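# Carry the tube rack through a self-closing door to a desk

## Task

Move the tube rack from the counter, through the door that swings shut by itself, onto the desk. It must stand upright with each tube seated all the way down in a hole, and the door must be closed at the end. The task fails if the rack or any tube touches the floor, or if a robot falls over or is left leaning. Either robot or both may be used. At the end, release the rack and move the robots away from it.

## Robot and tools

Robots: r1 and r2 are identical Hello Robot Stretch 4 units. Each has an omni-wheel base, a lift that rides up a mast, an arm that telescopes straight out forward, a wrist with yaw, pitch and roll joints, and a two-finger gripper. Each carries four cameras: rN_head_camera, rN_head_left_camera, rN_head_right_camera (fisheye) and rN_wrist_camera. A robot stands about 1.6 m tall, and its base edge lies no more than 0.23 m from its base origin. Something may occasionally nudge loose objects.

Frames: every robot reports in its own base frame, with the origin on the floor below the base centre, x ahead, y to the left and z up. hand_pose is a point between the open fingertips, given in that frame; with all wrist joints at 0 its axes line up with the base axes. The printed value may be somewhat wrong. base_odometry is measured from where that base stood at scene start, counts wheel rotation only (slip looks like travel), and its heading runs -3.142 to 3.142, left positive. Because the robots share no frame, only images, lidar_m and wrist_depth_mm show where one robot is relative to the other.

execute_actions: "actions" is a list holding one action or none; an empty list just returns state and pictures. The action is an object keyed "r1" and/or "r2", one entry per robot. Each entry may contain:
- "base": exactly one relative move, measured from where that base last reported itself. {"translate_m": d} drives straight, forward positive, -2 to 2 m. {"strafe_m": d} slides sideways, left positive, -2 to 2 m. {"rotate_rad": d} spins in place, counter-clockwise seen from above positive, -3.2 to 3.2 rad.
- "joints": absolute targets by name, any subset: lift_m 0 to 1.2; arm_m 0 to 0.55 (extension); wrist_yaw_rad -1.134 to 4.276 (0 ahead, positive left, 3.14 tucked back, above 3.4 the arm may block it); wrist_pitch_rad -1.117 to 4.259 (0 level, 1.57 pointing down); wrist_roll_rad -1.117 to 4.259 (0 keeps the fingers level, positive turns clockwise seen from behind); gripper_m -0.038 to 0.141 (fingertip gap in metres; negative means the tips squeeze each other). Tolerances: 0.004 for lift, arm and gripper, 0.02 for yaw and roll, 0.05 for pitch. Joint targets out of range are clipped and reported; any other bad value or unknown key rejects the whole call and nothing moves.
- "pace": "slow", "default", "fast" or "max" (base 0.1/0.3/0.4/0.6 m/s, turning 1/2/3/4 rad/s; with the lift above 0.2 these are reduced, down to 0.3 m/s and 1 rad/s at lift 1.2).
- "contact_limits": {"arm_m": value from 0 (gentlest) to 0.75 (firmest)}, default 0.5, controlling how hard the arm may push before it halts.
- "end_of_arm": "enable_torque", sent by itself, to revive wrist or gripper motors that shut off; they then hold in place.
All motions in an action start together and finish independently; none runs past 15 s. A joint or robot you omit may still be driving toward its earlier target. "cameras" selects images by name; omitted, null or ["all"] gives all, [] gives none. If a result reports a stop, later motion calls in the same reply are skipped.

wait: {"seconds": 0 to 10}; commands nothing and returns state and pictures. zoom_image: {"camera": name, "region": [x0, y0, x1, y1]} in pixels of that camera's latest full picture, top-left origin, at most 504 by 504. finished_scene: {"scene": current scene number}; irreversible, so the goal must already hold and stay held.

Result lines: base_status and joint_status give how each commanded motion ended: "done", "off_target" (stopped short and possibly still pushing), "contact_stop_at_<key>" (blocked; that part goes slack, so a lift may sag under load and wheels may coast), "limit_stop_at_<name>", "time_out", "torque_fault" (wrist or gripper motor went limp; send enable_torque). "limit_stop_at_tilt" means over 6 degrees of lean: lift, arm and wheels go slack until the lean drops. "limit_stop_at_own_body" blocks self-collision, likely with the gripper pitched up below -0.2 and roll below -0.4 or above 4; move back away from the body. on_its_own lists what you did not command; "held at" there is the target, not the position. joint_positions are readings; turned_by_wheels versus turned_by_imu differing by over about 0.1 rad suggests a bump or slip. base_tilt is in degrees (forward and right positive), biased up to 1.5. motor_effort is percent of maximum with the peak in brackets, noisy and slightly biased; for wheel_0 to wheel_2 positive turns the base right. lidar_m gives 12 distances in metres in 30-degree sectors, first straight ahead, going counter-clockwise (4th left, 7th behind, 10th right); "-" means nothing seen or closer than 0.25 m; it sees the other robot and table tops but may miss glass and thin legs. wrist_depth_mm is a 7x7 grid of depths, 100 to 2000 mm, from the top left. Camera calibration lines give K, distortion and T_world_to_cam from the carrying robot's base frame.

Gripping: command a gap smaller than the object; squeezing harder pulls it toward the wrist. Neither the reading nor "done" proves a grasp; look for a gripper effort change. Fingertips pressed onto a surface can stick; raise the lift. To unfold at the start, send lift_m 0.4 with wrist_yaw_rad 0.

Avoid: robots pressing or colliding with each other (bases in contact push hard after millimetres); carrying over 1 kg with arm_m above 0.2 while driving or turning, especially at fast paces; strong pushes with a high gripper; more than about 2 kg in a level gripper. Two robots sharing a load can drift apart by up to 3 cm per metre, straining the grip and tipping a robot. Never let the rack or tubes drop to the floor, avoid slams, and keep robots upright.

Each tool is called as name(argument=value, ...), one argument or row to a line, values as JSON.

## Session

execute_actions(
  actions=[],
)

Scene clock: 0.00 s.
r1.base_odometry: x=+0.000 y=+0.000 heading=+0.000 (m, m, rad; r1's odometry frame)
r1.turned_by_wheels: +0.000 (rad since the last result)
r1.turned_by_imu: +0.000 (rad since the last result)
r1.base_tilt: forward=-0.6 right=-0.6 (deg)
r1.lidar_m: 0.93 0.76 0.75 0.91 1.69 1.70 2.08 1.13 1.13 0.97 0.84 0.82
r1.base_status: not commanded
r1.joint_positions: lift_m=+0.211 arm_m=+0.001 wrist_yaw_rad=+3.201 wrist_pitch_rad=+0.015 wrist_roll_rad=+0.010 gripper_m=+0.057
r1.joint_status: not commanded
r1.motor_effort: lift_m=+19 arm_m=+0 wrist_yaw_rad=+1 wrist_pitch_rad=-5 wrist_roll_rad=+0 gripper_m=-2 wheel_0=+0 wheel_1=+0 wheel_2=-1 (%)
r1.hand_pose: x=-0.1213 y=+0.0702 z=+0.3849 quat_wxyz=(-0.030, -0.008, +0.005, +1.000) (m; r1's base frame)
r1.wrist_depth_mm: - 133 132 - - 1756 1499 / - - 133 - - 1756 1499 / - 111 134 - - 1756 1499 / 139 136 187 - - 1756 1499 / 210 - - - - 1756 1499 / 211 1308 199 1255 195 1308 1308 / 212 842 904 - 891 854 904
r2.base_odometry: x=+0.000 y=+0.000 heading=+0.000 (m, m, rad; r2's odometry frame)
r2.turned_by_wheels: +0.000 (rad since the last result)
r2.turned_by_imu: +0.000 (rad since the last result)
r2.base_tilt: forward=-0.6 right=+0.3 (deg)
r2.lidar_m: 1.74 1.11 0.95 0.93 1.04 0.88 0.88 1.04 1.14 1.14 2.01 1.72
r2.base_status: not commanded
r2.joint_positions: lift_m=+0.221 arm_m=+0.002 wrist_yaw_rad=+3.104 wrist_pitch_rad=+0.014 wrist_roll_rad=-0.018 gripper_m=+0.057
r2.joint_status: not commanded
r2.motor_effort: lift_m=+19 arm_m=-1 wrist_yaw_rad=-1 wrist_pitch_rad=-7 wrist_roll_rad=-2 gripper_m=-1 wheel_0=+0 wheel_1=+0 wheel_2=+1 (%)
r2.hand_pose: x=-0.1118 y=+0.0983 z=+0.3950 quat_wxyz=(+0.019, -0.007, -0.009, +1.000) (m; r2's base frame)
r2.wrist_depth_mm: - 139 1042 1008 931 878 842 / - 120 164 1008 946 891 854 / - 125 176 1008 960 904 854 / 143 143 1042 1025 960 904 866 / 1255 1182 1078 1025 960 904 866 / 235 1182 198 1008 198 891 878 / 549 904 931 - 946 854 866
pictures: r1_head_camera, r1_head_left_camera, r1_head_right_camera, r1_wrist_camera, r2_head_camera, r2_head_left_camera, r2_head_right_camera, r2_wrist_camera
camera_calibration (this result's frames):
r1_wrist_camera: T_world_to_cam=[[-0.0804344, 0.996661, 0.014024, -0.0814775], [0.030573, 0.0165298, -0.999396, 0.43606], [-0.996291, -0.0799571, -0.0318004, 0.120754], [0, 0, 0, 1]] pos_world=[0.100421, 0.0836527, 0.440779]
r2_wrist_camera: T_world_to_cam=[[-0.00553075, 0.999974, -0.00469779, -0.0867301], [0.0573354, -0.00437302, -0.998345, 0.44874], [-0.99834, -0.00579095, -0.0573097, 0.137734], [0, 0, 0, 1]] pos_world=[0.111297, 0.0894878, 0.455484]
Images, in order (width x height): r1_head_camera 420x560, r1_head_left_camera 420x672, r1_head_right_camera 420x672, r1_wrist_camera 616x392, r2_head_camera 420x560, r2_head_left_camera 420x672, r2_head_right_camera 420x672, r2_wrist_camera 616x392.

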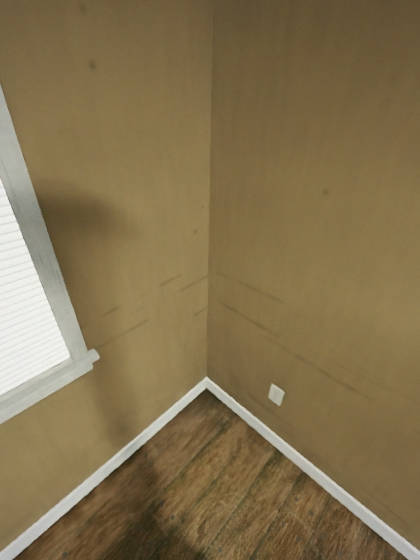

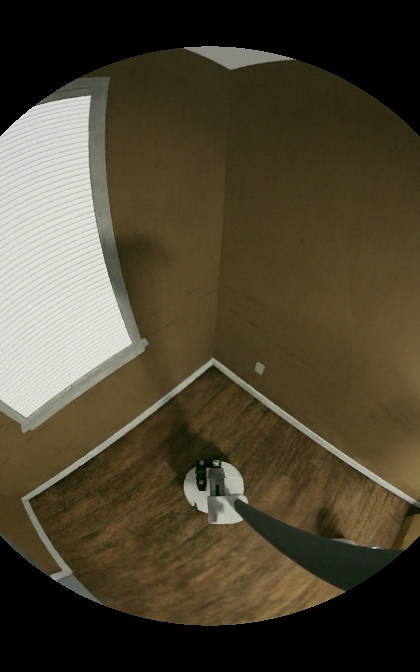

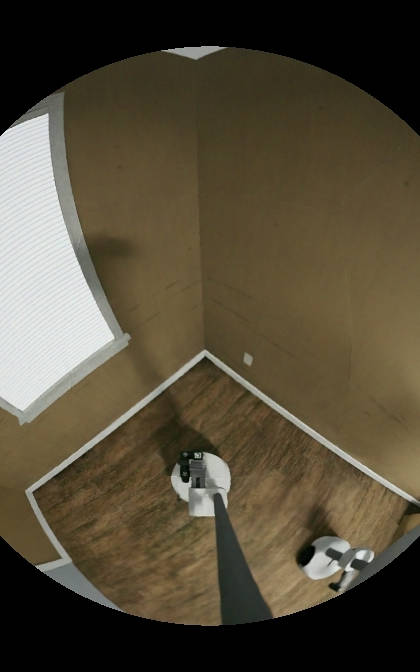

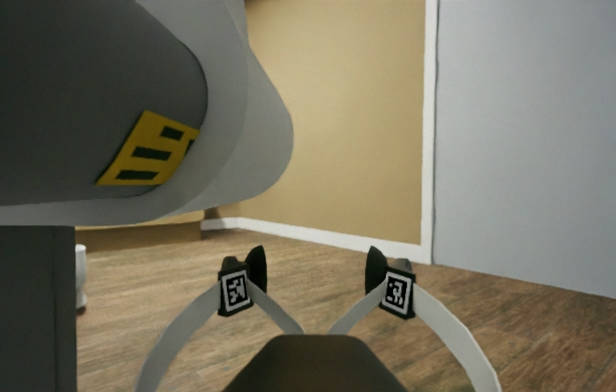

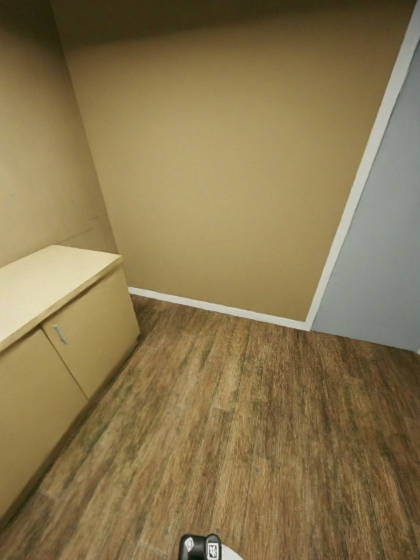

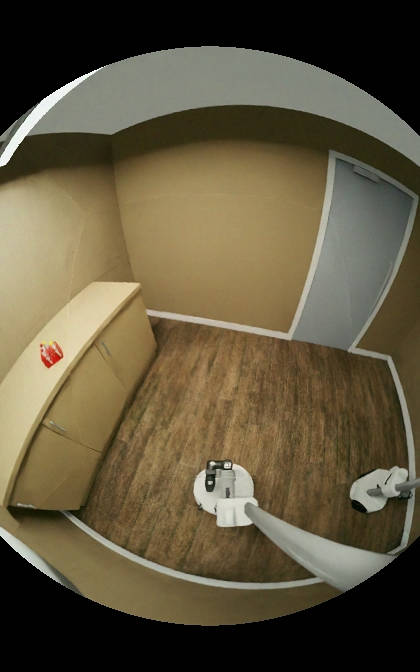

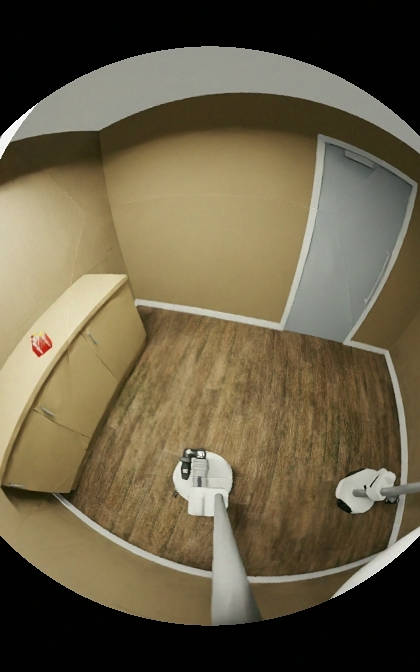

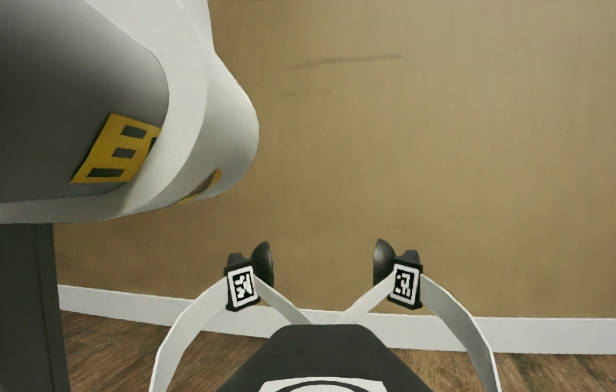

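execute_actions(
  actions=[
    {"r1":{"base":{"rotate_rad":2.45},"joints":{"lift_m":0.82,"wrist_yaw_rad":0,"gripper_m":0.07}},"r2":{"base":{"rotate_rad":1.2},"joints":{"lift_m":0.85,"wrist_yaw_rad":0,"gripper_m":0.14}}},
  ],
  cameras=[],
)

execute_actions(
  actions=[
    {"r1":{"base":{"translate_m":0.9}},"r2":{"base":{"translate_m":0.35}}},
  ],
  cameras=["r1_head_camera","r1_wrist_camera","r2_head_camera","r2_wrist_camera"],
)

Scene clock: 9.00 s.
r1.base_odometry: x=+0.000 y=+0.000 heading=+2.450 (m, m, rad; r1's odometry frame)
r1.turned_by_wheels: +2.450 (rad since the last result)
r1.turned_by_imu: +2.500 (rad since the last result)
r1.base_tilt: forward=-0.6 right=-0.6 (deg)
r1.lidar_m: 1.67 1.88 1.24 1.13 1.10 0.85 0.86 0.91 0.77 0.75 0.83 1.32
r1.base_status: done
r1.joint_positions: lift_m=+0.820 arm_m=+0.001 wrist_yaw_rad=+0.000 wrist_pitch_rad=+0.015 wrist_roll_rad=+0.010 gripper_m=+0.070
r1.joint_status: all done
r1.motor_effort: lift_m=+22(26) arm_m=-1(0) wrist_yaw_rad=+0(9) wrist_pitch_rad=-5(5) wrist_roll_rad=+1(0) gripper_m=-5(2) wheel_0=+1(6) wheel_1=+1(8) wheel_2=+2(9) (%)
r1.hand_pose: x=+0.4603 y=-0.0874 z=+0.9937 quat_wxyz=(+1.000, +0.005, +0.007, +0.000) (m; r1's base frame)
r1.wrist_depth_mm: 1661 1618 1537 1499 1464 1430 1281 / 1708 1661 1576 1499 1499 1464 1336 / 1661 1661 1618 1537 1499 1430 1308 / 1756 1618 1576 1537 1499 1464 1336 / 1708 1756 1618 1537 1499 1499 1308 / 1756 1708 196 1499 213 1464 1281 / 1756 1661 1661 - 1499 1464 1281
r2.base_odometry: x=+0.000 y=+0.000 heading=+1.199 (m, m, rad; r2's odometry frame)
r2.turned_by_wheels: +1.199 (rad since the last result)
r2.turned_by_imu: +1.213 (rad since the last result)
r2.base_tilt: forward=-0.6 right=+0.2 (deg)
r2.lidar_m: 0.93 0.94 0.97 0.87 0.89 1.13 1.15 1.32 1.90 1.74 1.74 1.04
r2.base_status: done
r2.joint_positions: lift_m=+0.850 arm_m=+0.002 wrist_yaw_rad=+0.000 wrist_pitch_rad=+0.014 wrist_roll_rad=-0.018 gripper_m=+0.140
r2.joint_status: all done
r2.motor_effort: lift_m=+22(22) arm_m=-1(2) wrist_yaw_rad=-1(10) wrist_pitch_rad=-8(7) wrist_roll_rad=-3(2) gripper_m=-2(1) wheel_0=-5(6) wheel_1=-2(6) wheel_2=-3(9) (%)
r2.hand_pose: x=+0.4616 y=-0.0873 z=+1.0239 quat_wxyz=(+1.000, -0.009, +0.007, +0.000) (m; r2's base frame)
r2.wrist_depth_mm: 1255 1281 1308 1366 1397 1430 1499 / 1281 1308 1336 1366 1366 1430 1430 / 1308 1308 1366 1366 1430 1430 1464 / 1281 1336 1336 1397 1430 1464 1464 / 866 891 854 842 820 798 854 / 732 732 759 768 798 809 854 / 732 750 768 - 809 820 842
pictures: none
No camera images: the call's "cameras" was empty. Leave "cameras" out to get every camera's image.

Scene clock: 13.50 s.
r1.base_odometry: x=-0.694 y=+0.574 heading=+2.450 (m, m, rad; r1's odometry frame)
r1.turned_by_wheels: +0.000 (rad since the last result)
r1.turned_by_imu: -0.001 (rad since the last result)
r1.base_tilt: forward=-0.6 right=-0.6 (deg)
r1.lidar_m: 0.76 0.91 1.36 1.77 1.59 1.80 1.75 1.13 0.88 0.89 0.96 0.84
r1.base_status: done
r1.joint_positions: lift_m=+0.820 arm_m=+0.001 wrist_yaw_rad=+0.000 wrist_pitch_rad=+0.015 wrist_roll_rad=+0.010 gripper_m=+0.070
r1.joint_status: not commanded
r1.motor_effort: lift_m=+21(22) arm_m=-1(1) wrist_yaw_rad=+1(1) wrist_pitch_rad=-5(5) wrist_roll_rad=+1(0) gripper_m=-2(1) wheel_0=-1(8) wheel_1=-1(4) wheel_2=+2(2) (%)
r1.hand_pose: x=+0.4603 y=-0.0874 z=+0.9938 quat_wxyz=(+1.000, +0.005, +0.007, +0.000) (m; r1's base frame)
r1.wrist_depth_mm: 668 647 634 615 585 585 569 / 683 661 634 615 591 585 574 / 676 661 647 615 597 585 574 / 691 668 640 621 603 597 574 / 699 676 647 627 609 603 580 / 699 676 196 634 213 597 585 / 707 676 668 - 609 603 597
r2.base_odometry: x=+0.127 y=+0.326 heading=+1.200 (m, m, rad; r2's odometry frame)
r2.turned_by_wheels: +0.000 (rad since the last result)
r2.turned_by_imu: -0.001 (rad since the last result)
r2.base_tilt: forward=-0.5 right=+0.3 (deg)
r2.lidar_m: 0.59 0.60 0.79 0.92 0.93 1.16 2.48 1.59 1.79 1.69 1.03 0.67
r2.base_status: done
r2.joint_positions: lift_m=+0.850 arm_m=+0.002 wrist_yaw_rad=+0.000 wrist_pitch_rad=+0.014 wrist_roll_rad=-0.018 gripper_m=+0.140
r2.joint_status: not commanded
r2.motor_effort: lift_m=+22(22) arm_m=-2(1) wrist_yaw_rad=-3(2) wrist_pitch_rad=-7(7) wrist_roll_rad=-2(2) gripper_m=+0(2) wheel_0=+5(10) wheel_1=+3(7) wheel_2=-1(12) (%)
r2.hand_pose: x=+0.4616 y=-0.0874 z=+1.0239 quat_wxyz=(+1.000, -0.009, +0.007, +0.000) (m; r2's base frame)
r2.wrist_depth_mm: 946 960 976 1025 1025 1042 1078 / 960 976 1008 1025 1042 1078 1078 / 960 976 1008 1042 1060 1078 1098 / 960 976 1008 1025 1060 1078 1098 / 878 866 854 654 723 668 750 / 480 445 415 418 415 427 445 / 375 382 394 - 415 442 462
pictures: r1_head_camera, r1_wrist_camera, r2_head_camera, r2_wrist_camera
camera_calibration (this result's frames):
r1_wrist_camera: T_world_to_cam=[[0.0212648, -0.999676, 0.0140237, -0.107488], [-0.0315244, -0.0146903, -0.999395, 1.05523], [0.999277, 0.0208098, -0.0318265, -0.202709], [0, 0, 0, 1]] pos_world=[0.238114, -0.0877334, 1.04965]
r2_wrist_camera: T_world_to_cam=[[0.0436733, -0.999035, -0.00469808, -0.0922946], [-0.0574687, 0.00218256, -0.998345, 1.09656], [0.997392, 0.043871, -0.0573179, -0.171767], [0, 0, 0, 1]] pos_world=[0.238368, -0.0870633, 1.08446]
Images, in order (width x height): r1_head_camera 420x560, r1_wrist_camera 616x392, r2_head_camera 420x560, r2_wrist_camera 616x392.

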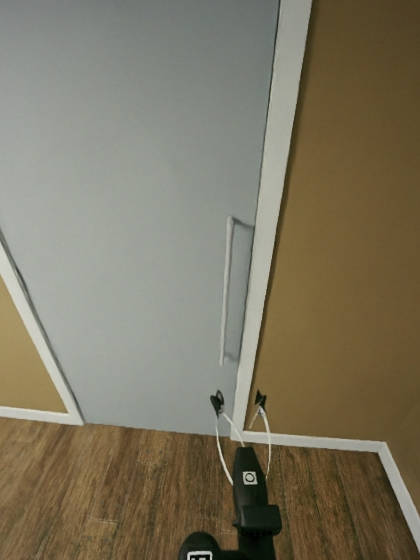

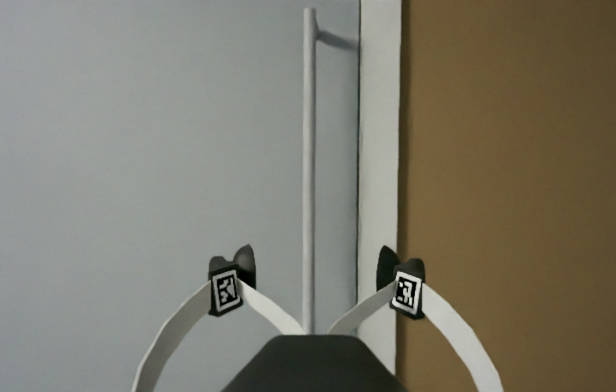

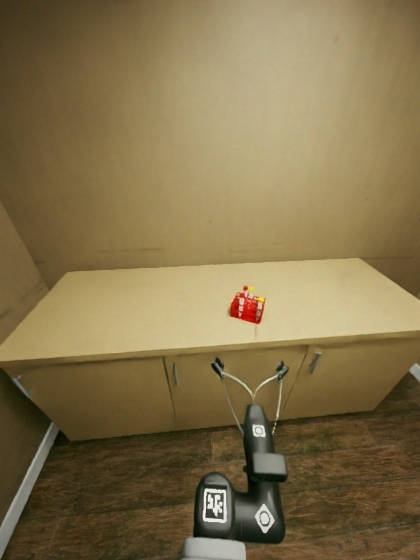

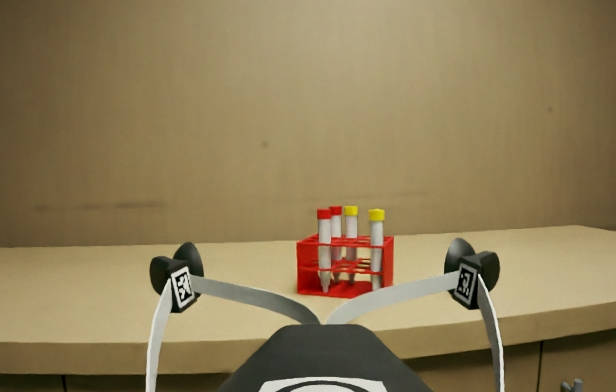

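execute_actions(
  actions=[
    {"r1":{"base":{"rotate_rad":-0.3}},"r2":{"base":{"strafe_m":-0.5},"joints":{"wrist_yaw_rad":1.25}}},
  ],
  cameras=[],
)

execute_actions(
  actions=[
    {"r1":{"base":{"strafe_m":0.25},"joints":{"arm_m":0.2}},"r2":{"joints":{"arm_m":0.4,"lift_m":0.81}}},
  ],
  cameras=["r1_wrist_camera","r2_head_camera","r2_wrist_camera"],
)

Scene clock: 21.63 s.
r1.base_odometry: x=-0.694 y=+0.574 heading=+2.150 (m, m, rad; r1's odometry frame)
r1.turned_by_wheels: -0.300 (rad since the last result)
r1.turned_by_imu: -0.305 (rad since the last result)
r1.base_tilt: forward=-0.6 right=-0.6 (deg)
r1.lidar_m: 0.77 0.83 1.02 1.96 1.36 1.99 1.73 1.66 0.98 0.88 0.89 0.93
r1.base_status: done
r1.joint_positions: lift_m=+0.820 arm_m=+0.001 wrist_yaw_rad=+0.000 wrist_pitch_rad=+0.015 wrist_roll_rad=+0.010 gripper_m=+0.070
r1.joint_status: not commanded
r1.motor_effort: lift_m=+21(20) arm_m=+0(1) wrist_yaw_rad=+2(0) wrist_pitch_rad=-5(6) wrist_roll_rad=+0(0) gripper_m=-3(4) wheel_0=+0(7) wheel_1=-1(7) wheel_2=+2(8) (%)
r1.hand_pose: x=+0.4603 y=-0.0874 z=+0.9938 quat_wxyz=(+1.000, +0.005, +0.007, +0.000) (m; r1's base frame)
r1.wrist_depth_mm: 580 585 615 654 683 707 759 / 580 603 615 647 683 723 750 / 585 597 627 661 691 723 759 / 585 609 627 661 691 732 768 / 597 609 627 668 691 741 778 / 585 615 196 676 213 732 778 / 597 615 640 - 715 741 788
r2.base_odometry: x=+0.593 y=+0.145 heading=+1.200 (m, m, rad; r2's odometry frame)
r2.turned_by_wheels: +0.000 (rad since the last result)
r2.turned_by_imu: -0.001 (rad since the last result)
r2.base_tilt: forward=-0.5 right=+0.3 (deg)
r2.lidar_m: 0.65 0.69 0.83 1.41 1.44 1.83 1.46 1.36 1.30 1.16 1.20 0.75
r2.base_status: done
r2.joint_positions: lift_m=+0.850 arm_m=+0.002 wrist_yaw_rad=+1.250 wrist_pitch_rad=+0.014 wrist_roll_rad=-0.018 gripper_m=+0.140
r2.joint_status: all done
r2.motor_effort: lift_m=+22(22) arm_m=-1(1) wrist_yaw_rad=+0(4) wrist_pitch_rad=-7(7) wrist_roll_rad=-2(1) gripper_m=-1(2) wheel_0=+3(11) wheel_1=+0(7) wheel_2=+0(1) (%)
r2.hand_pose: x=+0.3471 y=+0.2461 z=+1.0239 quat_wxyz=(+0.811, -0.011, +0.000, +0.585) (m; r2's base frame)
r2.wrist_depth_mm: 1182 1281 1430 1537 1618 1182 960 / 1182 1281 1430 1576 1618 1205 976 / 1205 1308 1464 1618 1708 1205 991 / 1205 1308 1430 1618 1618 1229 1008 / 1229 1281 1499 1118 820 676 544 / 1205 1308 1430 854 627 452 445 / 1205 1308 1464 - 634 504 397
pictures: none
No camera images: the call's "cameras" was empty. Leave "cameras" out to get every camera's image.

Scene clock: 23.90 s.
r1.base_odometry: x=-0.903 y=+0.437 heading=+2.151 (m, m, rad; r1's odometry frame)
r1.turned_by_wheels: +0.000 (rad since the last result)
r1.turned_by_imu: +0.001 (rad since the last result)
r1.base_tilt: forward=-0.6 right=-0.6 (deg)
r1.lidar_m: 0.75 0.80 0.94 1.87 1.09 2.02 1.77 1.79 1.23 1.14 1.14 0.88
r1.base_status: done
r1.joint_positions: lift_m=+0.820 arm_m=+0.199 wrist_yaw_rad=+0.000 wrist_pitch_rad=+0.015 wrist_roll_rad=+0.010 gripper_m=+0.070
r1.joint_status: all done
r1.motor_effort: lift_m=+21(21) arm_m=+6(7) wrist_yaw_rad=+0(2) wrist_pitch_rad=-6(6) wrist_roll_rad=+0(1) gripper_m=-4(6) wheel_0=+2(3) wheel_1=+0(10) wheel_2=+1(3) (%)
r1.hand_pose: x=+0.6583 y=-0.0874 z=+0.9938 quat_wxyz=(+1.000, +0.005, +0.007, +0.000) (m; r1's base frame)
r1.wrist_depth_mm: 355 375 389 404 415 442 466 / 362 377 394 407 421 449 469 / 364 379 394 410 424 452 469 / 366 379 397 413 427 455 477 / 368 384 397 415 430 459 484 / 370 384 196 415 213 466 488 / 375 387 404 - 436 462 488
r2.base_odometry: x=+0.593 y=+0.145 heading=+1.200 (m, m, rad; r2's odometry frame)
r2.turned_by_wheels: +0.000 (rad since the last result)
r2.turned_by_imu: +0.000 (rad since the last result)
r2.base_tilt: forward=-0.6 right=+0.3 (deg)
r2.lidar_m: 0.66 0.67 0.86 1.41 1.44 1.79 2.46 1.11 1.30 1.17 1.20 0.75
r2.base_status: not commanded
r2.joint_positions: lift_m=+0.810 arm_m=+0.399 wrist_yaw_rad=+1.250 wrist_pitch_rad=+0.014 wrist_roll_rad=-0.018 gripper_m=+0.140
r2.joint_status: all done
r2.motor_effort: lift_m=+16(18) arm_m=+5(2) wrist_yaw_rad=+0(0) wrist_pitch_rad=-7(7) wrist_roll_rad=-3(2) gripper_m=-1(2) wheel_0=+2(3) wheel_1=+0(0) wheel_2=+0(0) (%)
r2.hand_pose: x=+0.7440 y=+0.2462 z=+0.9845 quat_wxyz=(+0.811, -0.011, +0.000, +0.585) (m; r2's base frame)
r2.wrist_depth_mm: 1229 1336 1499 1537 991 723 603 / 1229 1336 1464 1537 1008 750 603 / 1229 1336 1499 1537 1042 750 609 / 1255 1366 1464 1366 991 750 615 / 1281 1336 668 303 554 512 574 / 1281 1336 317 304 303 303 336 / 1255 1336 276 - 267 245 -
pictures: r1_wrist_camera, r2_head_camera, r2_wrist_camera
camera_calibration (this result's frames):
r1_wrist_camera: T_world_to_cam=[[0.0214056, -0.999672, 0.014025, -0.111753], [-0.031468, -0.0146949, -0.999397, 1.06146], [0.999276, 0.0209513, -0.0317723, -0.400641], [0, 0, 0, 1]] pos_world=[0.436145, -0.087724, 1.04965]
r2_wrist_camera: T_world_to_cam=[[0.961781, -0.27378, -0.0046932, -0.633198], [-0.0201691, -0.0537395, -0.998351, 1.05867], [0.273077, 0.96029, -0.0572075, -0.157114], [0, 0, 0, 1]] pos_world=[0.673254, 0.0344099, 1.04496]
Images, in order (width x height): r1_wrist_camera 616x392, r2_head_camera 420x560, r2_wrist_camera 616x392.

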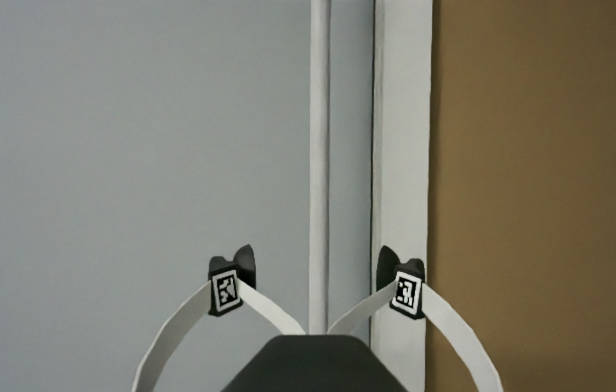

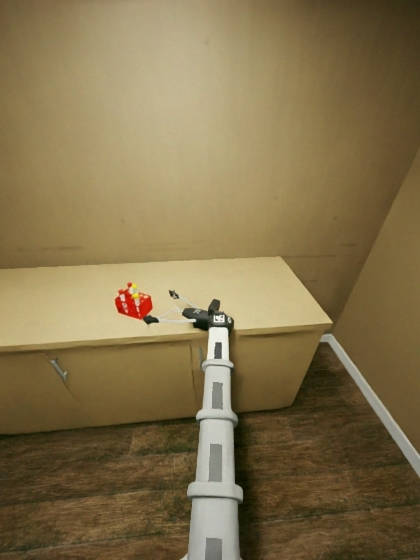

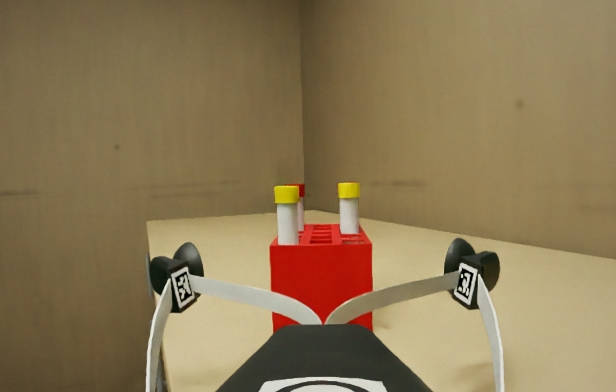

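execute_actions(
  actions=[
    {"r1":{"base":{"translate_m":0.158},"joints":{"gripper_m":0.06}},"r2":{"base":{"strafe_m":0.11},"joints":{"arm_m":0.434,"lift_m":0.797},"pace":"slow"}},
  ],
  cameras=["r1_wrist_camera","r2_wrist_camera"],
)

execute_actions(
  actions=[
    {"r1":{"joints":{"gripper_m":-0.038}},"r2":{"joints":{"gripper_m":0.015}}},
  ],
  cameras=["r1_wrist_camera","r2_wrist_camera"],
)

execute_actions(
  actions=[
    {"r1":{"base":{"translate_m":-0.25},"pace":"slow"},"r2":{"joints":{"lift_m":0.86},"pace":"slow"}},
  ],
  cameras=["r1_wrist_camera","r2_wrist_camera"],
)

Scene clock: 33.27 s.
r1.base_odometry: x=-0.989 y=+0.569 heading=+2.151 (m, m, rad; r1's odometry frame)
r1.turned_by_wheels: +0.000 (rad since the last result)
r1.turned_by_imu: +0.001 (rad since the last result)
r1.base_tilt: forward=-0.6 right=-0.6 (deg)
r1.lidar_m: 0.60 0.61 0.76 1.48 1.26 2.20 1.94 1.94 1.21 1.09 1.12 0.69
r1.base_status: done
r1.joint_positions: lift_m=+0.820 arm_m=+0.199 wrist_yaw_rad=+0.000 wrist_pitch_rad=+0.015 wrist_roll_rad=+0.010 gripper_m=+0.060
r1.joint_status: all done
r1.motor_effort: lift_m=+21(21) arm_m=+6(6) wrist_yaw_rad=+0(0) wrist_pitch_rad=-5(5) wrist_roll_rad=+0(0) gripper_m=-3(6) wheel_0=+1(3) wheel_1=+1(5) wheel_2=+1(6) (%)
r1.hand_pose: x=+0.6583 y=-0.0874 z=+0.9938 quat_wxyz=(+1.000, +0.005, +0.007, +0.000) (m; r1's base frame)
r1.wrist_depth_mm: 222 230 239 247 262 259 286 / 223 233 242 249 262 260 287 / 224 235 244 252 262 264 290 / 226 236 246 252 265 266 293 / 227 237 244 255 263 268 297 / 229 238 244 198 194 271 298 / 231 237 249 - 268 270 301
r2.base_odometry: x=+0.490 y=+0.185 heading=+1.200 (m, m, rad; r2's odometry frame)
r2.turned_by_wheels: +0.000 (rad since the last result)
r2.turned_by_imu: +0.000 (rad since the last result)
r2.base_tilt: forward=-0.7 right=+0.2 (deg)
r2.lidar_m: 0.65 0.66 0.84 1.30 1.31 1.68 2.48 1.27 1.40 1.28 1.30 0.72
r2.base_status: done
r2.joint_positions: lift_m=+0.797 arm_m=+0.433 wrist_yaw_rad=+1.250 wrist_pitch_rad=+0.014 wrist_roll_rad=-0.018 gripper_m=+0.140
r2.joint_status: all done
r2.motor_effort: lift_m=+16(18) arm_m=+5(3) wrist_yaw_rad=+1(0) wrist_pitch_rad=-7(7) wrist_roll_rad=-1(3) gripper_m=-1(1) wheel_0=-4(10) wheel_1=+3(6) wheel_2=+0(0) (%)
r2.hand_pose: x=+0.7780 y=+0.2462 z=+0.9715 quat_wxyz=(+0.811, -0.011, +0.000, +0.585) (m; r2's base frame)
r2.wrist_depth_mm: 1160 1229 1366 1397 917 676 554 / 1160 1255 1397 1430 931 683 554 / 1160 1255 1397 1430 946 683 564 / 1160 1281 1336 1042 878 699 564 / 1160 723 521 195 430 466 512 / 1160 334 196 187 187 272 303 / 1182 230 248 - 224 221 -
pictures: r1_wrist_camera, r2_wrist_camera
camera_calibration (this result's frames):
r1_wrist_camera: T_world_to_cam=[[0.0212684, -0.999675, 0.014025, -0.111702], [-0.0314701, -0.0146906, -0.999397, 1.06146], [0.999278, 0.0208142, -0.0317723, -0.400674], [0, 0, 0, 1]] pos_world=[0.436164, -0.0877331, 1.04965]
r2_wrist_camera: T_world_to_cam=[[0.961781, -0.27378, -0.00469316, -0.665932], [-0.0201691, -0.0537397, -0.998351, 1.0464], [0.273076, 0.96029, -0.0572078, -0.167133], [0, 0, 0, 1]] pos_world=[0.707226, 0.0344099, 1.03199]
Images, in order (width x height): r1_wrist_camera 616x392, r2_wrist_camera 616x392.

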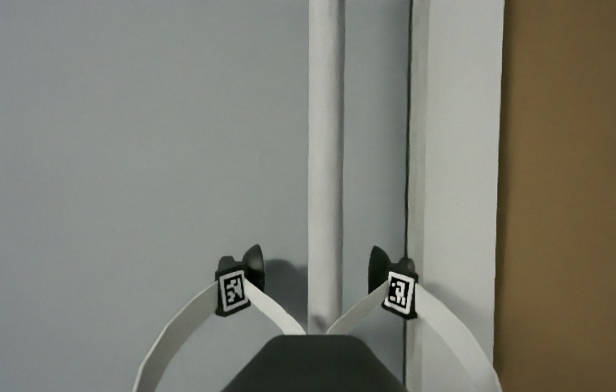

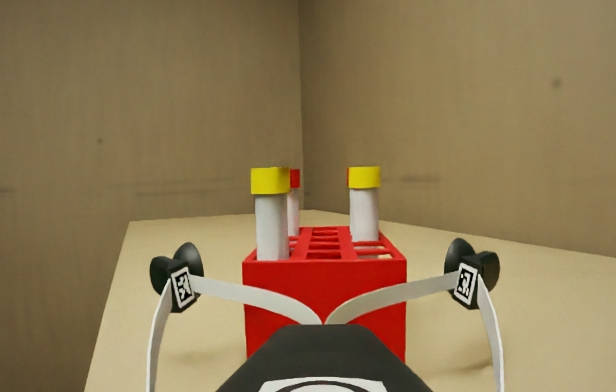

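Scene clock: 35.50 s.
r1.base_odometry: x=-0.990 y=+0.570 heading=+2.151 (m, m, rad; r1's odometry frame)
r1.turned_by_wheels: +0.000 (rad since the last result)
r1.turned_by_imu: -0.020 (rad since the last result)
r1.base_tilt: forward=-0.5 right=-0.5 (deg)
r1.lidar_m: 0.58 0.60 0.73 1.40 1.25 1.39 1.95 1.95 1.22 1.10 1.11 0.70
r1.base_status: not commanded
r1.joint_positions: lift_m=+0.820 arm_m=+0.201 wrist_yaw_rad=+0.008 wrist_pitch_rad=+0.016 wrist_roll_rad=+0.010 gripper_m=-0.037
r1.joint_status: all done
r1.on_its_own: wrist_yaw_rad is at rest, and its effort (-24) is outside its rest range (-13 to +13)
r1.motor_effort: lift_m=+21(21) arm_m=-5(6) wrist_yaw_rad=-24(28) wrist_pitch_rad=-8(8) wrist_roll_rad=-1(0) gripper_m=-28(31) wheel_0=-6(10) wheel_1=-3(9) wheel_2=+12(11) (%)
r1.hand_pose: x=+0.6609 y=-0.0850 z=+0.9935 quat_wxyz=(+1.000, +0.005, +0.008, +0.004) (m; r1's base frame)
r1.wrist_depth_mm: 211 219 229 235 248 255 282 / 211 221 230 236 250 257 285 / 213 221 232 237 251 260 286 / 215 224 234 239 254 262 290 / 216 224 233 198 256 264 293 / 218 226 179 182 181 267 296 / 220 224 237 - 260 264 297
r2.base_odometry: x=+0.490 y=+0.185 heading=+1.200 (m, m, rad; r2's odometry frame)
r2.turned_by_wheels: +0.000 (rad since the last result)
r2.turned_by_imu: +0.000 (rad since the last result)
r2.base_tilt: forward=-0.5 right=+0.2 (deg)
r2.lidar_m: 0.65 0.67 0.83 1.28 1.31 1.68 2.48 1.28 1.43 1.27 1.31 0.71
r2.base_status: not commanded
r2.joint_positions: lift_m=+0.797 arm_m=+0.433 wrist_yaw_rad=+1.250 wrist_pitch_rad=+0.013 wrist_roll_rad=-0.018 gripper_m=+0.015
r2.joint_status: all done
r2.motor_effort: lift_m=+16(16) arm_m=+5(5) wrist_yaw_rad=-1(0) wrist_pitch_rad=-5(9) wrist_roll_rad=-3(3) gripper_m=-23(19) wheel_0=-4(4) wheel_1=+3(3) wheel_2=+0(0) (%)
r2.hand_pose: x=+0.7780 y=+0.2462 z=+0.9717 quat_wxyz=(+0.811, -0.011, +0.000, +0.585) (m; r2's base frame)
r2.wrist_depth_mm: 1138 1229 1366 1430 931 668 559 / 1138 1255 1366 1430 931 683 554 / 1138 1255 1366 1430 946 691 559 / 1138 1255 1366 1060 878 699 569 / 1182 723 525 186 198 539 517 / 1182 336 181 176 174 178 303 / 1182 239 233 - 211 224 -
pictures: r1_wrist_camera, r2_wrist_camera
camera_calibration (this result's frames):
r1_wrist_camera: T_world_to_cam=[[0.0297189, -0.99946, 0.014005, -0.114863], [-0.0322728, -0.0149634, -0.999367, 1.06178], [0.999037, 0.0292481, -0.0327, -0.401506], [0, 0, 0, 1]] pos_world=[0.4388, -0.0871699, 1.04959]
r2_wrist_camera: T_world_to_cam=[[0.961782, -0.273778, -0.00466799, -0.665958], [-0.0199852, -0.0531853, -0.998385, 1.04632], [0.273087, 0.960321, -0.0566241, -0.167709], [0, 0, 0, 1]] pos_world=[0.707216, 0.0343785, 1.03203]
Images, in order (width x height): r1_wrist_camera 616x392, r2_wrist_camera 616x392.

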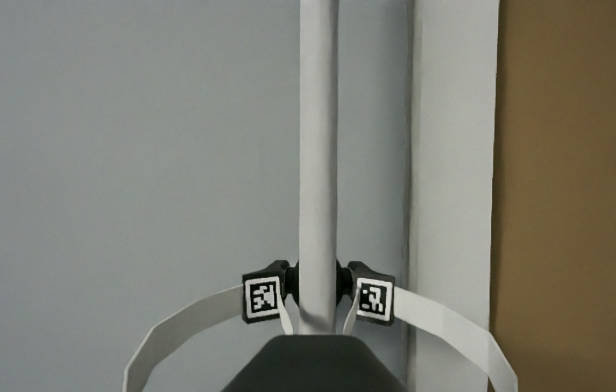

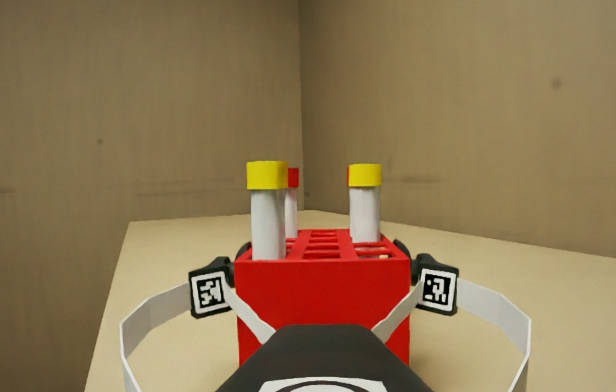

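Scene clock: 39.27 s.
r1.base_odometry: x=-0.853 y=+0.361 heading=+2.152 (m, m, rad; r1's odometry frame)
r1.turned_by_wheels: +0.001 (rad since the last result)
r1.turned_by_imu: -0.041 (rad since the last result)
r1.base_tilt: forward=-0.6 right=-0.6 (deg)
r1.lidar_m: 0.59 0.69 0.99 1.78 1.10 2.04 1.72 1.70 1.33 1.18 1.19 0.99
r1.base_status: done
r1.joint_positions: lift_m=+0.820 arm_m=+0.201 wrist_yaw_rad=+0.017 wrist_pitch_rad=+0.016 wrist_roll_rad=+0.010 gripper_m=-0.037
r1.joint_status: not commanded
r1.on_its_own: wrist_yaw_rad is at rest, and its effort (-48) is outside its rest range (-13 to +13)
r1.motor_effort: lift_m=+21(21) arm_m=-5(4) wrist_yaw_rad=-48(49) wrist_pitch_rad=-8(8) wrist_roll_rad=+0(0) gripper_m=-30(29) wheel_0=+0(9) wheel_1=-3(10) wheel_2=+16(20) (%)
r1.hand_pose: x=+0.6616 y=-0.0826 z=+0.9935 quat_wxyz=(+1.000, +0.005, +0.008, +0.008) (m; r1's base frame)
r1.wrist_depth_mm: 257 251 245 237 234 544 574 / 259 253 247 238 236 549 580 / 260 255 249 240 237 554 585 / 263 256 250 243 239 559 591 / 265 259 252 206 241 564 597 / 266 260 179 185 181 564 603 / 270 263 257 - 243 564 615
r2.base_odometry: x=+0.490 y=+0.185 heading=+1.200 (m, m, rad; r2's odometry frame)
r2.turned_by_wheels: +0.000 (rad since the last result)
r2.turned_by_imu: +0.000 (rad since the last result)
r2.base_tilt: forward=-0.5 right=+0.3 (deg)
r2.lidar_m: 0.63 0.65 0.85 1.32 1.30 1.68 2.46 1.14 1.44 1.29 1.32 0.71
r2.base_status: not commanded
r2.joint_positions: lift_m=+0.860 arm_m=+0.433 wrist_yaw_rad=+1.250 wrist_pitch_rad=+0.015 wrist_roll_rad=-0.018 gripper_m=+0.015
r2.joint_status: all done
r2.motor_effort: lift_m=+23(22) arm_m=+5(5) wrist_yaw_rad=+1(0) wrist_pitch_rad=-10(10) wrist_roll_rad=-2(2) gripper_m=-22(21) wheel_0=-4(4) wheel_1=+3(3) wheel_2=+0(0) (%)
r2.hand_pose: x=+0.7780 y=+0.2462 z=+1.0336 quat_wxyz=(+0.811, -0.012, +0.001, +0.585) (m; r2's base frame)
r2.wrist_depth_mm: 1160 1229 1336 1397 904 668 559 / 1160 1229 1336 1430 946 683 554 / 1160 1229 1366 1464 960 683 559 / 1160 1255 1366 1205 878 699 564 / 1160 1205 798 188 197 676 569 / 1160 559 181 175 174 177 462 / 1182 375 351 - 320 336 342
pictures: r1_wrist_camera, r2_wrist_camera
camera_calibration (this result's frames):
r1_wrist_camera: T_world_to_cam=[[0.0379093, -0.999183, 0.0140017, -0.117904], [-0.0323375, -0.0152311, -0.999361, 1.0618], [0.998758, 0.0374323, -0.0328885, -0.401212], [0, 0, 0, 1]] pos_world=[0.43952, -0.0866172, 1.04958]
r2_wrist_camera: T_world_to_cam=[[0.961779, -0.273785, -0.0047439, -0.665588], [-0.0205355, -0.0548417, -0.998284, 1.10886], [0.273055, 0.960226, -0.0583679, -0.162346], [0, 0, 0, 1]] pos_world=[0.707249, 0.0344723, 1.09433]
Images, in order (width x height): r1_wrist_camera 616x392, r2_wrist_camera 616x392.

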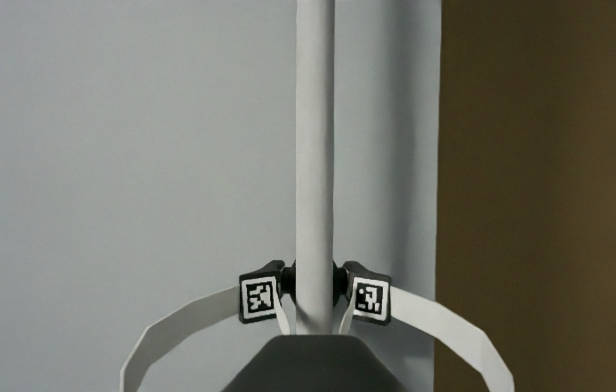

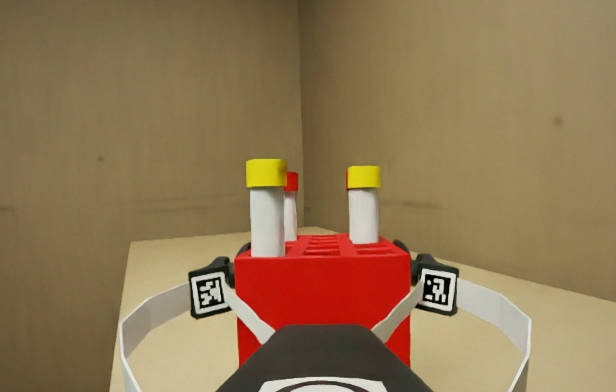

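execute_actions(
  actions=[
    {"r1":{"base":{"strafe_m":0.04},"pace":"slow"},"r2":{"base":{"strafe_m":0.6},"joints":{"arm_m":0.02}}},
  ],
  cameras=[],
)

execute_actions(
  actions=[
    {"r1":{"base":{"translate_m":-0.15},"pace":"slow"},"r2":{"base":{"translate_m":-0.6},"joints":{"wrist_yaw_rad":0.75}}},
  ],
  cameras=[],
)

execute_actions(
  actions=[
    {"r1":{"base":{"strafe_m":0.05},"joints":{"arm_m":0.17},"pace":"slow"},"r2":{"base":{"translate_m":-0.6},"joints":{"wrist_yaw_rad":0.25}}},
  ],
  cameras=["r2_wrist_camera","r2_head_right_camera"],
)

Scene clock: 51.97 s.
r1.base_odometry: x=-0.886 y=+0.339 heading=+2.151 (m, m, rad; r1's odometry frame)
r1.turned_by_wheels: -0.001 (rad since the last result)
r1.turned_by_imu: -0.073 (rad since the last result)
r1.base_tilt: forward=-0.5 right=-0.6 (deg)
r1.lidar_m: 0.61 0.67 0.92 1.55 1.87 1.41 1.75 1.73 1.50 1.22 1.24 1.01
r1.base_status: done
r1.joint_positions: lift_m=+0.820 arm_m=+0.201 wrist_yaw_rad=+0.001 wrist_pitch_rad=+0.016 wrist_roll_rad=+0.010 gripper_m=-0.037
r1.joint_status: not commanded
r1.motor_effort: lift_m=+21(21) arm_m=-5(5) wrist_yaw_rad=-2(48) wrist_pitch_rad=-8(8) wrist_roll_rad=+0(1) gripper_m=-27(26) wheel_0=-12(20) wheel_1=-6(9) wheel_2=+5(15) (%)
r1.hand_pose: x=+0.6603 y=-0.0872 z=+0.9935 quat_wxyz=(+1.000, +0.005, +0.008, +0.000) (m; r1's base frame)
r1.wrist_depth_mm: 236 238 237 178 238 585 640 / 238 239 238 239 241 585 647 / 238 240 241 240 242 597 647 / 242 242 242 243 244 597 661 / 243 244 245 197 246 597 668 / 245 245 179 182 179 609 668 / 247 247 249 - 250 585 683
r2.base_odometry: x=-0.069 y=+0.402 heading=+1.200 (m, m, rad; r2's odometry frame)
r2.turned_by_wheels: +0.000 (rad since the last result)
r2.turned_by_imu: +0.000 (rad since the last result)
r2.base_tilt: forward=-0.6 right=+0.2 (deg)
r2.lidar_m: 0.57 0.44 0.72 0.70 0.74 0.92 1.99 1.47 1.43 1.88 0.97 0.61
r2.base_status: done
r2.joint_positions: lift_m=+0.860 arm_m=+0.021 wrist_yaw_rad=+1.250 wrist_pitch_rad=+0.015 wrist_roll_rad=-0.018 gripper_m=+0.015
r2.joint_status: all done
r2.motor_effort: lift_m=+23(23) arm_m=-5(8) wrist_yaw_rad=-2(0) wrist_pitch_rad=-11(11) wrist_roll_rad=-2(2) gripper_m=-21(25) wheel_0=-3(13) wheel_1=+1(9) wheel_2=-1(1) (%)
r2.hand_pose: x=+0.3657 y=+0.2462 z=+1.0335 quat_wxyz=(+0.811, -0.012, +0.001, +0.585) (m; r2's base frame)
r2.wrist_depth_mm: 609 654 715 788 891 991 866 / 609 661 723 798 891 991 878 / 609 668 732 809 904 1008 878 / 615 668 723 809 904 991 904 / 627 668 715 189 198 960 778 / 621 661 181 175 174 177 466 / 627 668 732 - 399 357 345
pictures: none
No camera images: the call's "cameras" was empty. Leave "cameras" out to get every camera's image.

Scene clock: 55.43 s.
r1.base_odometry: x=-0.804 y=+0.214 heading=+2.152 (m, m, rad; r1's odometry frame)
r1.turned_by_wheels: +0.002 (rad since the last result)
r1.turned_by_imu: -0.023 (rad since the last result)
r1.base_tilt: forward=-0.6 right=-0.6 (deg)
r1.lidar_m: 0.59 0.73 1.08 1.68 1.81 0.99 0.97 1.60 1.55 1.26 1.26 1.20
r1.base_status: done
r1.joint_positions: lift_m=+0.820 arm_m=+0.201 wrist_yaw_rad=+0.020 wrist_pitch_rad=+0.016 wrist_roll_rad=+0.011 gripper_m=-0.037
r1.joint_status: not commanded
r1.on_its_own: wrist_yaw_rad is at rest, and its effort (-57) is outside its rest range (-13 to +13)
r1.motor_effort: lift_m=+21(21) arm_m=-5(5) wrist_yaw_rad=-57(61) wrist_pitch_rad=-8(9) wrist_roll_rad=-1(0) gripper_m=-26(29) wheel_0=+4(15) wheel_1=-3(8) wheel_2=+18(16) (%)
r1.hand_pose: x=+0.6619 y=-0.0816 z=+0.9936 quat_wxyz=(+1.000, +0.005, +0.008, +0.010) (m; r1's base frame)
r1.wrist_depth_mm: 278 264 252 236 230 732 820 / 279 266 254 238 234 741 809 / 282 267 256 240 234 759 831 / 285 271 258 242 236 750 831 / 286 273 260 189 236 768 854 / 289 276 179 182 179 778 842 / 291 276 264 - 238 750 854
r2.base_odometry: x=-0.286 y=-0.157 heading=+1.199 (m, m, rad; r2's odometry frame)
r2.turned_by_wheels: +0.000 (rad since the last result)
r2.turned_by_imu: +0.002 (rad since the last result)
r2.base_tilt: forward=-0.6 right=+0.3 (deg)
r2.lidar_m: 0.43 0.43 0.71 0.64 0.65 0.84 1.75 1.96 0.94 1.88 2.00 1.29
r2.base_status: done
r2.joint_positions: lift_m=+0.860 arm_m=+0.021 wrist_yaw_rad=+0.750 wrist_pitch_rad=+0.015 wrist_roll_rad=-0.018 gripper_m=+0.015
r2.joint_status: all done
r2.motor_effort: lift_m=+22(23) arm_m=-4(5) wrist_yaw_rad=-2(8) wrist_pitch_rad=-11(11) wrist_roll_rad=-2(3) gripper_m=-22(25) wheel_0=-4(10) wheel_1=-1(7) wheel_2=+1(10) (%)
r2.hand_pose: x=+0.4624 y=+0.1327 z=+1.0336 quat_wxyz=(+0.930, -0.011, +0.004, +0.366) (m; r2's base frame)
r2.wrist_depth_mm: 603 707 891 1182 1537 1366 1205 / 609 715 891 1182 1537 1366 1229 / 609 723 878 1160 1537 1430 1229 / 609 723 878 1182 1576 1430 1255 / 609 723 820 188 198 854 778 / 609 683 181 176 174 177 750 / 609 715 854 - 917 854 759
pictures: none
No camera images: the call's "cameras" was empty. Leave "cameras" out to get every camera's image.

Scene clock: 58.90 s.
r1.base_odometry: x=-0.846 y=+0.187 heading=+2.150 (m, m, rad; r1's odometry frame)
r1.turned_by_wheels: -0.002 (rad since the last result)
r1.turned_by_imu: -0.024 (rad since the last result)
r1.base_tilt: forward=-0.5 right=-0.6 (deg)
r1.lidar_m: 0.57 0.67 1.04 1.60 1.76 1.92 0.92 0.86 1.66 1.33 1.35 0.66
r1.base_status: done
r1.joint_positions: lift_m=+0.820 arm_m=+0.172 wrist_yaw_rad=-0.014 wrist_pitch_rad=+0.015 wrist_roll_rad=+0.011 gripper_m=-0.037
r1.joint_status: all done
r1.on_its_own: wrist_yaw_rad is at rest, and its effort (+40) is outside its rest range (-13 to +13)
r1.motor_effort: lift_m=+21(21) arm_m=-12(16) wrist_yaw_rad=+40(56) wrist_pitch_rad=-8(7) wrist_roll_rad=+0(0) gripper_m=-27(26) wheel_0=-19(20) wheel_1=-6(5) wheel_2=-4(12) (%)
r1.hand_pose: x=+0.6303 y=-0.0914 z=+0.9936 quat_wxyz=(+1.000, +0.005, +0.008, -0.007) (m; r1's base frame)
r1.wrist_depth_mm: 268 259 250 241 233 842 946 / 271 260 251 243 236 831 960 / 273 263 254 246 236 854 960 / 277 265 256 247 238 831 976 / 278 270 257 200 240 878 976 / 281 270 255 181 177 878 991 / 282 271 260 - 242 854 1025
r2.base_odometry: x=-0.504 y=-0.716 heading=+1.199 (m, m, rad; r2's odometry frame)
r2.turned_by_wheels: +0.000 (rad since the last result)
r2.turned_by_imu: +0.001 (rad since the last result)
r2.base_tilt: forward=-0.7 right=+0.2 (deg)
r2.lidar_m: 0.51 0.96 0.62 0.56 0.57 0.75 1.34 1.35 1.76 0.88 0.92 1.94
r2.base_status: done
r2.joint_positions: lift_m=+0.860 arm_m=+0.021 wrist_yaw_rad=+0.250 wrist_pitch_rad=+0.015 wrist_roll_rad=-0.018 gripper_m=+0.015
r2.joint_status: all done
r2.motor_effort: lift_m=+22(22) arm_m=-5(5) wrist_yaw_rad=-1(8) wrist_pitch_rad=-12(11) wrist_roll_rad=-2(2) gripper_m=-23(24) wheel_0=-4(8) wheel_1=-1(6) wheel_2=+2(10) (%)
r2.hand_pose: x=+0.4929 y=-0.0133 z=+1.0336 quat_wxyz=(+0.992, -0.010, +0.006, +0.125) (m; r2's base frame)
r2.wrist_depth_mm: 809 1078 1756 - - 1983 1863 / 788 1078 1756 - - 1983 1921 / 798 1078 1756 - - - 1983 / 798 1078 1661 1537 1921 - 1921 / 788 1098 1366 187 198 1499 1430 / 788 960 181 175 174 178 1464 / 788 1042 1499 - 1499 1499 1464
pictures: r2_head_right_camera, r2_wrist_camera
camera_calibration (this result's frames):
r2_wrist_camera: T_world_to_cam=[[0.289421, -0.95719, -0.00475513, -0.140117], [-0.0575491, -0.0124417, -0.998265, 1.10756], [0.95547, 0.289193, -0.0586863, -0.180267], [0, 0, 0, 1]] pos_world=[0.276532, -0.0682068, 1.09439]
Images, in order (width x height): r2_head_right_camera 420x672, r2_wrist_camera 616x392.

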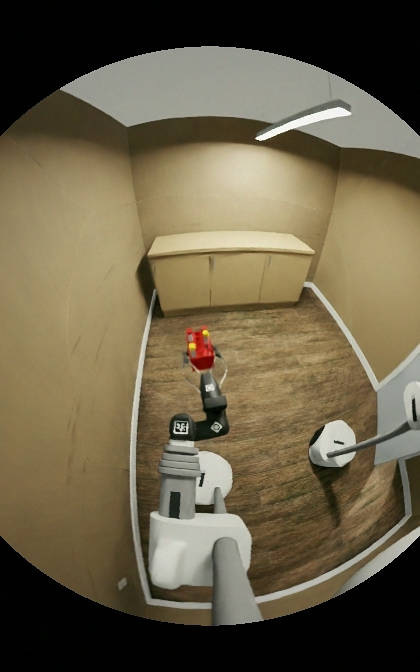

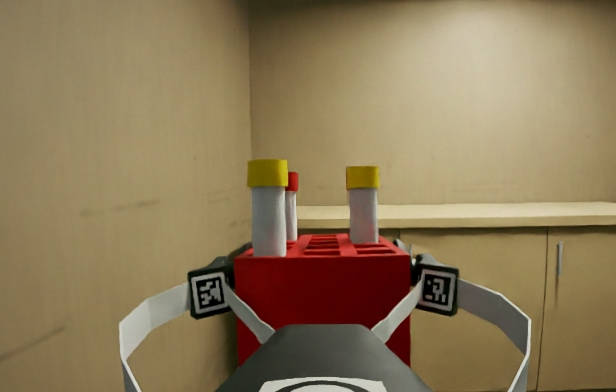

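Slip rotates r1 helpfully.

execute_actions(
  actions=[
    {"r1":{"base":{"translate_m":-0.12},"pace":"slow"},"r2":{"base":{"translate_m":-0.85}}},
  ],
  cameras=[],
)

execute_actions(
  actions=[
    {"r1":{"base":{"strafe_m":0.05},"joints":{"arm_m":0.14},"pace":"slow"},"r2":{"base":{"rotate_rad":-1.44},"pace":"slow"}},
  ],
  cameras=[],
)

execute_actions(
  actions=[
    {"r1":{"base":{"translate_m":-0.08},"pace":"slow"},"r2":{"base":{"translate_m":0.3}}},
  ],
  cameras=["r2_head_camera"],
)

Scene clock: 67.40 s.
r1.base_odometry: x=-0.781 y=+0.087 heading=+2.152 (m, m, rad; r1's odometry frame)
r1.turned_by_wheels: +0.002 (rad since the last result)
r1.turned_by_imu: -0.045 (rad since the last result)
r1.base_tilt: forward=-0.5 right=-0.6 (deg)
r1.lidar_m: 0.57 0.72 1.10 1.66 1.70 1.84 1.54 1.03 1.03 1.41 1.36 1.35
r1.base_status: done
r1.joint_positions: lift_m=+0.820 arm_m=+0.172 wrist_yaw_rad=+0.027 wrist_pitch_rad=+0.015 wrist_roll_rad=+0.011 gripper_m=-0.037
r1.joint_status: not commanded
r1.on_its_own: wrist_yaw_rad is at rest, and its effort (-76) is outside its rest range (-13 to +13)
r1.motor_effort: lift_m=+21(21) arm_m=-12(12) wrist_yaw_rad=-76(76) wrist_pitch_rad=-6(8) wrist_roll_rad=-1(1) gripper_m=-29(31) wheel_0=+9(23) wheel_1=-2(10) wheel_2=+21(18) (%)
r1.hand_pose: x=+0.6338 y=-0.0797 z=+0.9937 quat_wxyz=(+1.000, +0.005, +0.008, +0.013) (m; r1's base frame)
r1.wrist_depth_mm: 314 286 262 235 225 931 1042 / 317 287 263 236 226 946 1025 / 317 291 265 238 228 976 1042 / 322 294 268 240 229 960 1078 / 324 296 270 195 230 946 1078 / 327 298 178 185 180 991 1098 / 330 293 276 - 230 960 1078
r2.base_odometry: x=-0.813 y=-1.508 heading=+1.199 (m, m, rad; r2's odometry frame)
r2.turned_by_wheels: +0.000 (rad since the last result)
r2.turned_by_imu: +0.002 (rad since the last result)
r2.base_tilt: forward=-0.6 right=+0.2 (deg)
r2.lidar_m: 0.51 0.79 0.51 0.45 0.47 0.56 0.50 0.52 0.64 1.44 1.23 1.19
r2.base_status: done
r2.joint_positions: lift_m=+0.860 arm_m=+0.021 wrist_yaw_rad=+0.250 wrist_pitch_rad=+0.015 wrist_roll_rad=-0.018 gripper_m=+0.015
r2.joint_status: not commanded
r2.motor_effort: lift_m=+22(22) arm_m=-5(5) wrist_yaw_rad=-1(1) wrist_pitch_rad=-12(11) wrist_roll_rad=-2(3) gripper_m=-23(21) wheel_0=-5(10) wheel_1=-2(10) wheel_2=+2(12) (%)
r2.hand_pose: x=+0.4928 y=-0.0133 z=+1.0336 quat_wxyz=(+0.992, -0.010, +0.006, +0.125) (m; r2's base frame)
r2.wrist_depth_mm: 676 891 1499 - - - - / 668 931 1464 - - - - / 661 904 1499 - - - - / 668 917 1366 - - - - / 661 917 1138 187 198 - - / 661 798 182 176 174 178 - / 654 878 1255 - 1921 - -
pictures: none
No camera images: the call's "cameras" was empty. Leave "cameras" out to get every camera's image.

Scene clock: 70.13 s.
r1.base_odometry: x=-0.822 y=+0.060 heading=+2.150 (m, m, rad; r1's odometry frame)
r1.turned_by_wheels: -0.002 (rad since the last result)
r1.turned_by_imu: -0.002 (rad since the last result)
r1.base_tilt: forward=-0.5 right=-0.6 (deg)
r1.lidar_m: 0.54 0.71 1.09 1.66 1.66 1.79 1.59 1.56 1.22 1.06 1.42 0.59
r1.base_status: done
r1.joint_positions: lift_m=+0.820 arm_m=+0.142 wrist_yaw_rad=-0.009 wrist_pitch_rad=+0.015 wrist_roll_rad=+0.011 gripper_m=-0.037
r1.joint_status: all done
r1.on_its_own: wrist_yaw_rad is at rest, and its effort (+28) is outside its rest range (-13 to +13)
r1.motor_effort: lift_m=+21(21) arm_m=-12(12) wrist_yaw_rad=+28(77) wrist_pitch_rad=-6(6) wrist_roll_rad=-1(1) gripper_m=-24(29) wheel_0=-16(15) wheel_1=-6(5) wheel_2=-2(18) (%)
r1.hand_pose: x=+0.6006 y=-0.0901 z=+0.9937 quat_wxyz=(+1.000, +0.005, +0.008, -0.005) (m; r1's base frame)
r1.wrist_depth_mm: 314 287 265 238 229 1025 1118 / 314 289 266 239 230 1042 1138 / 319 290 267 240 232 1060 1160 / 322 293 270 242 233 1060 1138 / 322 296 272 189 232 1078 1182 / 329 298 265 181 181 1078 1138 / 327 300 276 - 234 229 1205
r2.base_odometry: x=-0.813 y=-1.507 heading=-0.240 (m, m, rad; r2's odometry frame)
r2.turned_by_wheels: -1.439 (rad since the last result)
r2.turned_by_imu: -1.456 (rad since the last result)
r2.base_tilt: forward=-0.6 right=+0.2 (deg)
r2.lidar_m: 0.49 1.24 1.30 1.74 0.67 0.48 0.44 0.48 0.51 0.49 0.51 0.73
r2.base_status: done
r2.joint_positions: lift_m=+0.860 arm_m=+0.021 wrist_yaw_rad=+0.250 wrist_pitch_rad=+0.015 wrist_roll_rad=-0.018 gripper_m=+0.015
r2.joint_status: not commanded
r2.motor_effort: lift_m=+22(22) arm_m=-4(5) wrist_yaw_rad=+1(1) wrist_pitch_rad=-11(11) wrist_roll_rad=-2(2) gripper_m=-22(22) wheel_0=+6(6) wheel_1=+2(5) wheel_2=+3(8) (%)
r2.hand_pose: x=+0.4929 y=-0.0134 z=+1.0336 quat_wxyz=(+0.992, -0.010, +0.006, +0.125) (m; r2's base frame)
r2.wrist_depth_mm: 946 - 1808 - 1808 1708 1255 / - - 1756 - 1808 1756 1281 / - - 1863 - 1921 1708 1308 / 976 - 1756 - 1863 1756 1281 / - - 1756 187 198 1756 1308 / - - 181 176 174 177 1308 / 1025 - - - 1808 1756 1255
pictures: none
No camera images: the call's "cameras" was empty. Leave "cameras" out to get every camera's image.

Scene clock: 72.60 s.
r1.base_odometry: x=-0.779 y=-0.007 heading=+2.152 (m, m, rad; r1's odometry frame)
r1.turned_by_wheels: +0.002 (rad since the last result)
r1.turned_by_imu: +0.003 (rad since the last result)
r1.base_tilt: forward=-0.6 right=-0.6 (deg)
r1.lidar_m: 0.52 0.77 1.18 1.64 1.63 1.73 1.51 1.49 1.01 0.93 1.45 0.59
r1.base_status: done
r1.joint_positions: lift_m=+0.820 arm_m=+0.142 wrist_yaw_rad=+0.024 wrist_pitch_rad=+0.015 wrist_roll_rad=+0.011 gripper_m=-0.037
r1.joint_status: not commanded
r1.on_its_own: wrist_yaw_rad is at rest, and its effort (-69) is outside its rest range (-13 to +13)
r1.motor_effort: lift_m=+21(21) arm_m=-12(12) wrist_yaw_rad=-69(68) wrist_pitch_rad=-6(6) wrist_roll_rad=+0(1) gripper_m=-30(30) wheel_0=+5(17) wheel_1=-2(10) wheel_2=+19(17) (%)
r1.hand_pose: x=+0.6035 y=-0.0805 z=+0.9938 quat_wxyz=(+1.000, +0.005, +0.008, +0.012) (m; r1's base frame)
r1.wrist_depth_mm: 375 319 279 234 221 1042 1160 / 379 322 281 236 222 1060 1182 / 384 325 282 237 223 1078 1182 / 389 329 286 239 224 1078 1182 / 392 330 287 189 225 1078 1182 / 397 336 179 185 178 1078 1205 / 402 324 294 - 224 215 1229
r2.base_odometry: x=-0.522 y=-1.579 heading=-0.240 (m, m, rad; r2's odometry frame)
r2.turned_by_wheels: +0.000 (rad since the last result)
r2.turned_by_imu: -0.001 (rad since the last result)
r2.base_tilt: forward=-0.5 right=+0.3 (deg)
r2.lidar_m: 0.49 1.08 0.98 2.60 1.06 0.80 0.75 0.77 0.52 0.49 0.51 0.75
r2.base_status: done
r2.joint_positions: lift_m=+0.860 arm_m=+0.021 wrist_yaw_rad=+0.250 wrist_pitch_rad=+0.015 wrist_roll_rad=-0.018 gripper_m=+0.015
r2.joint_status: not commanded
r2.motor_effort: lift_m=+22(22) arm_m=-5(5) wrist_yaw_rad=-1(0) wrist_pitch_rad=-11(11) wrist_roll_rad=-3(2) gripper_m=-25(21) wheel_0=+4(10) wheel_1=+2(4) wheel_2=-2(10) (%)
r2.hand_pose: x=+0.4929 y=-0.0133 z=+1.0336 quat_wxyz=(+0.992, -0.010, +0.006, +0.125) (m; r2's base frame)
r2.wrist_depth_mm: - 1863 - - 1537 1430 1255 / - 1863 - - 1537 1397 1281 / - 1921 - - 1576 1430 1308 / 991 1921 - 1576 1537 1464 1308 / - - 1138 187 198 1464 1308 / - - 182 176 174 178 1336 / - - 1661 - 1537 1537 1255
pictures: r2_head_camera
Images, in order (width x height): r2_head_camera 420x560.

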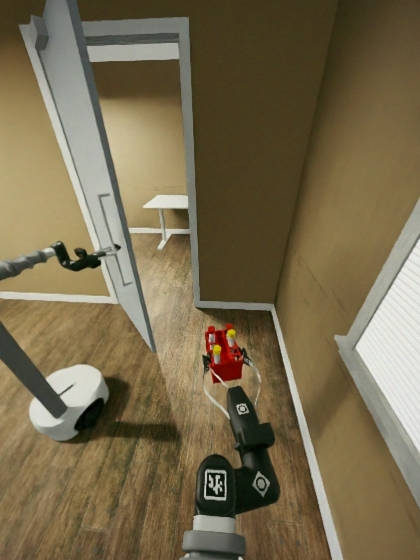

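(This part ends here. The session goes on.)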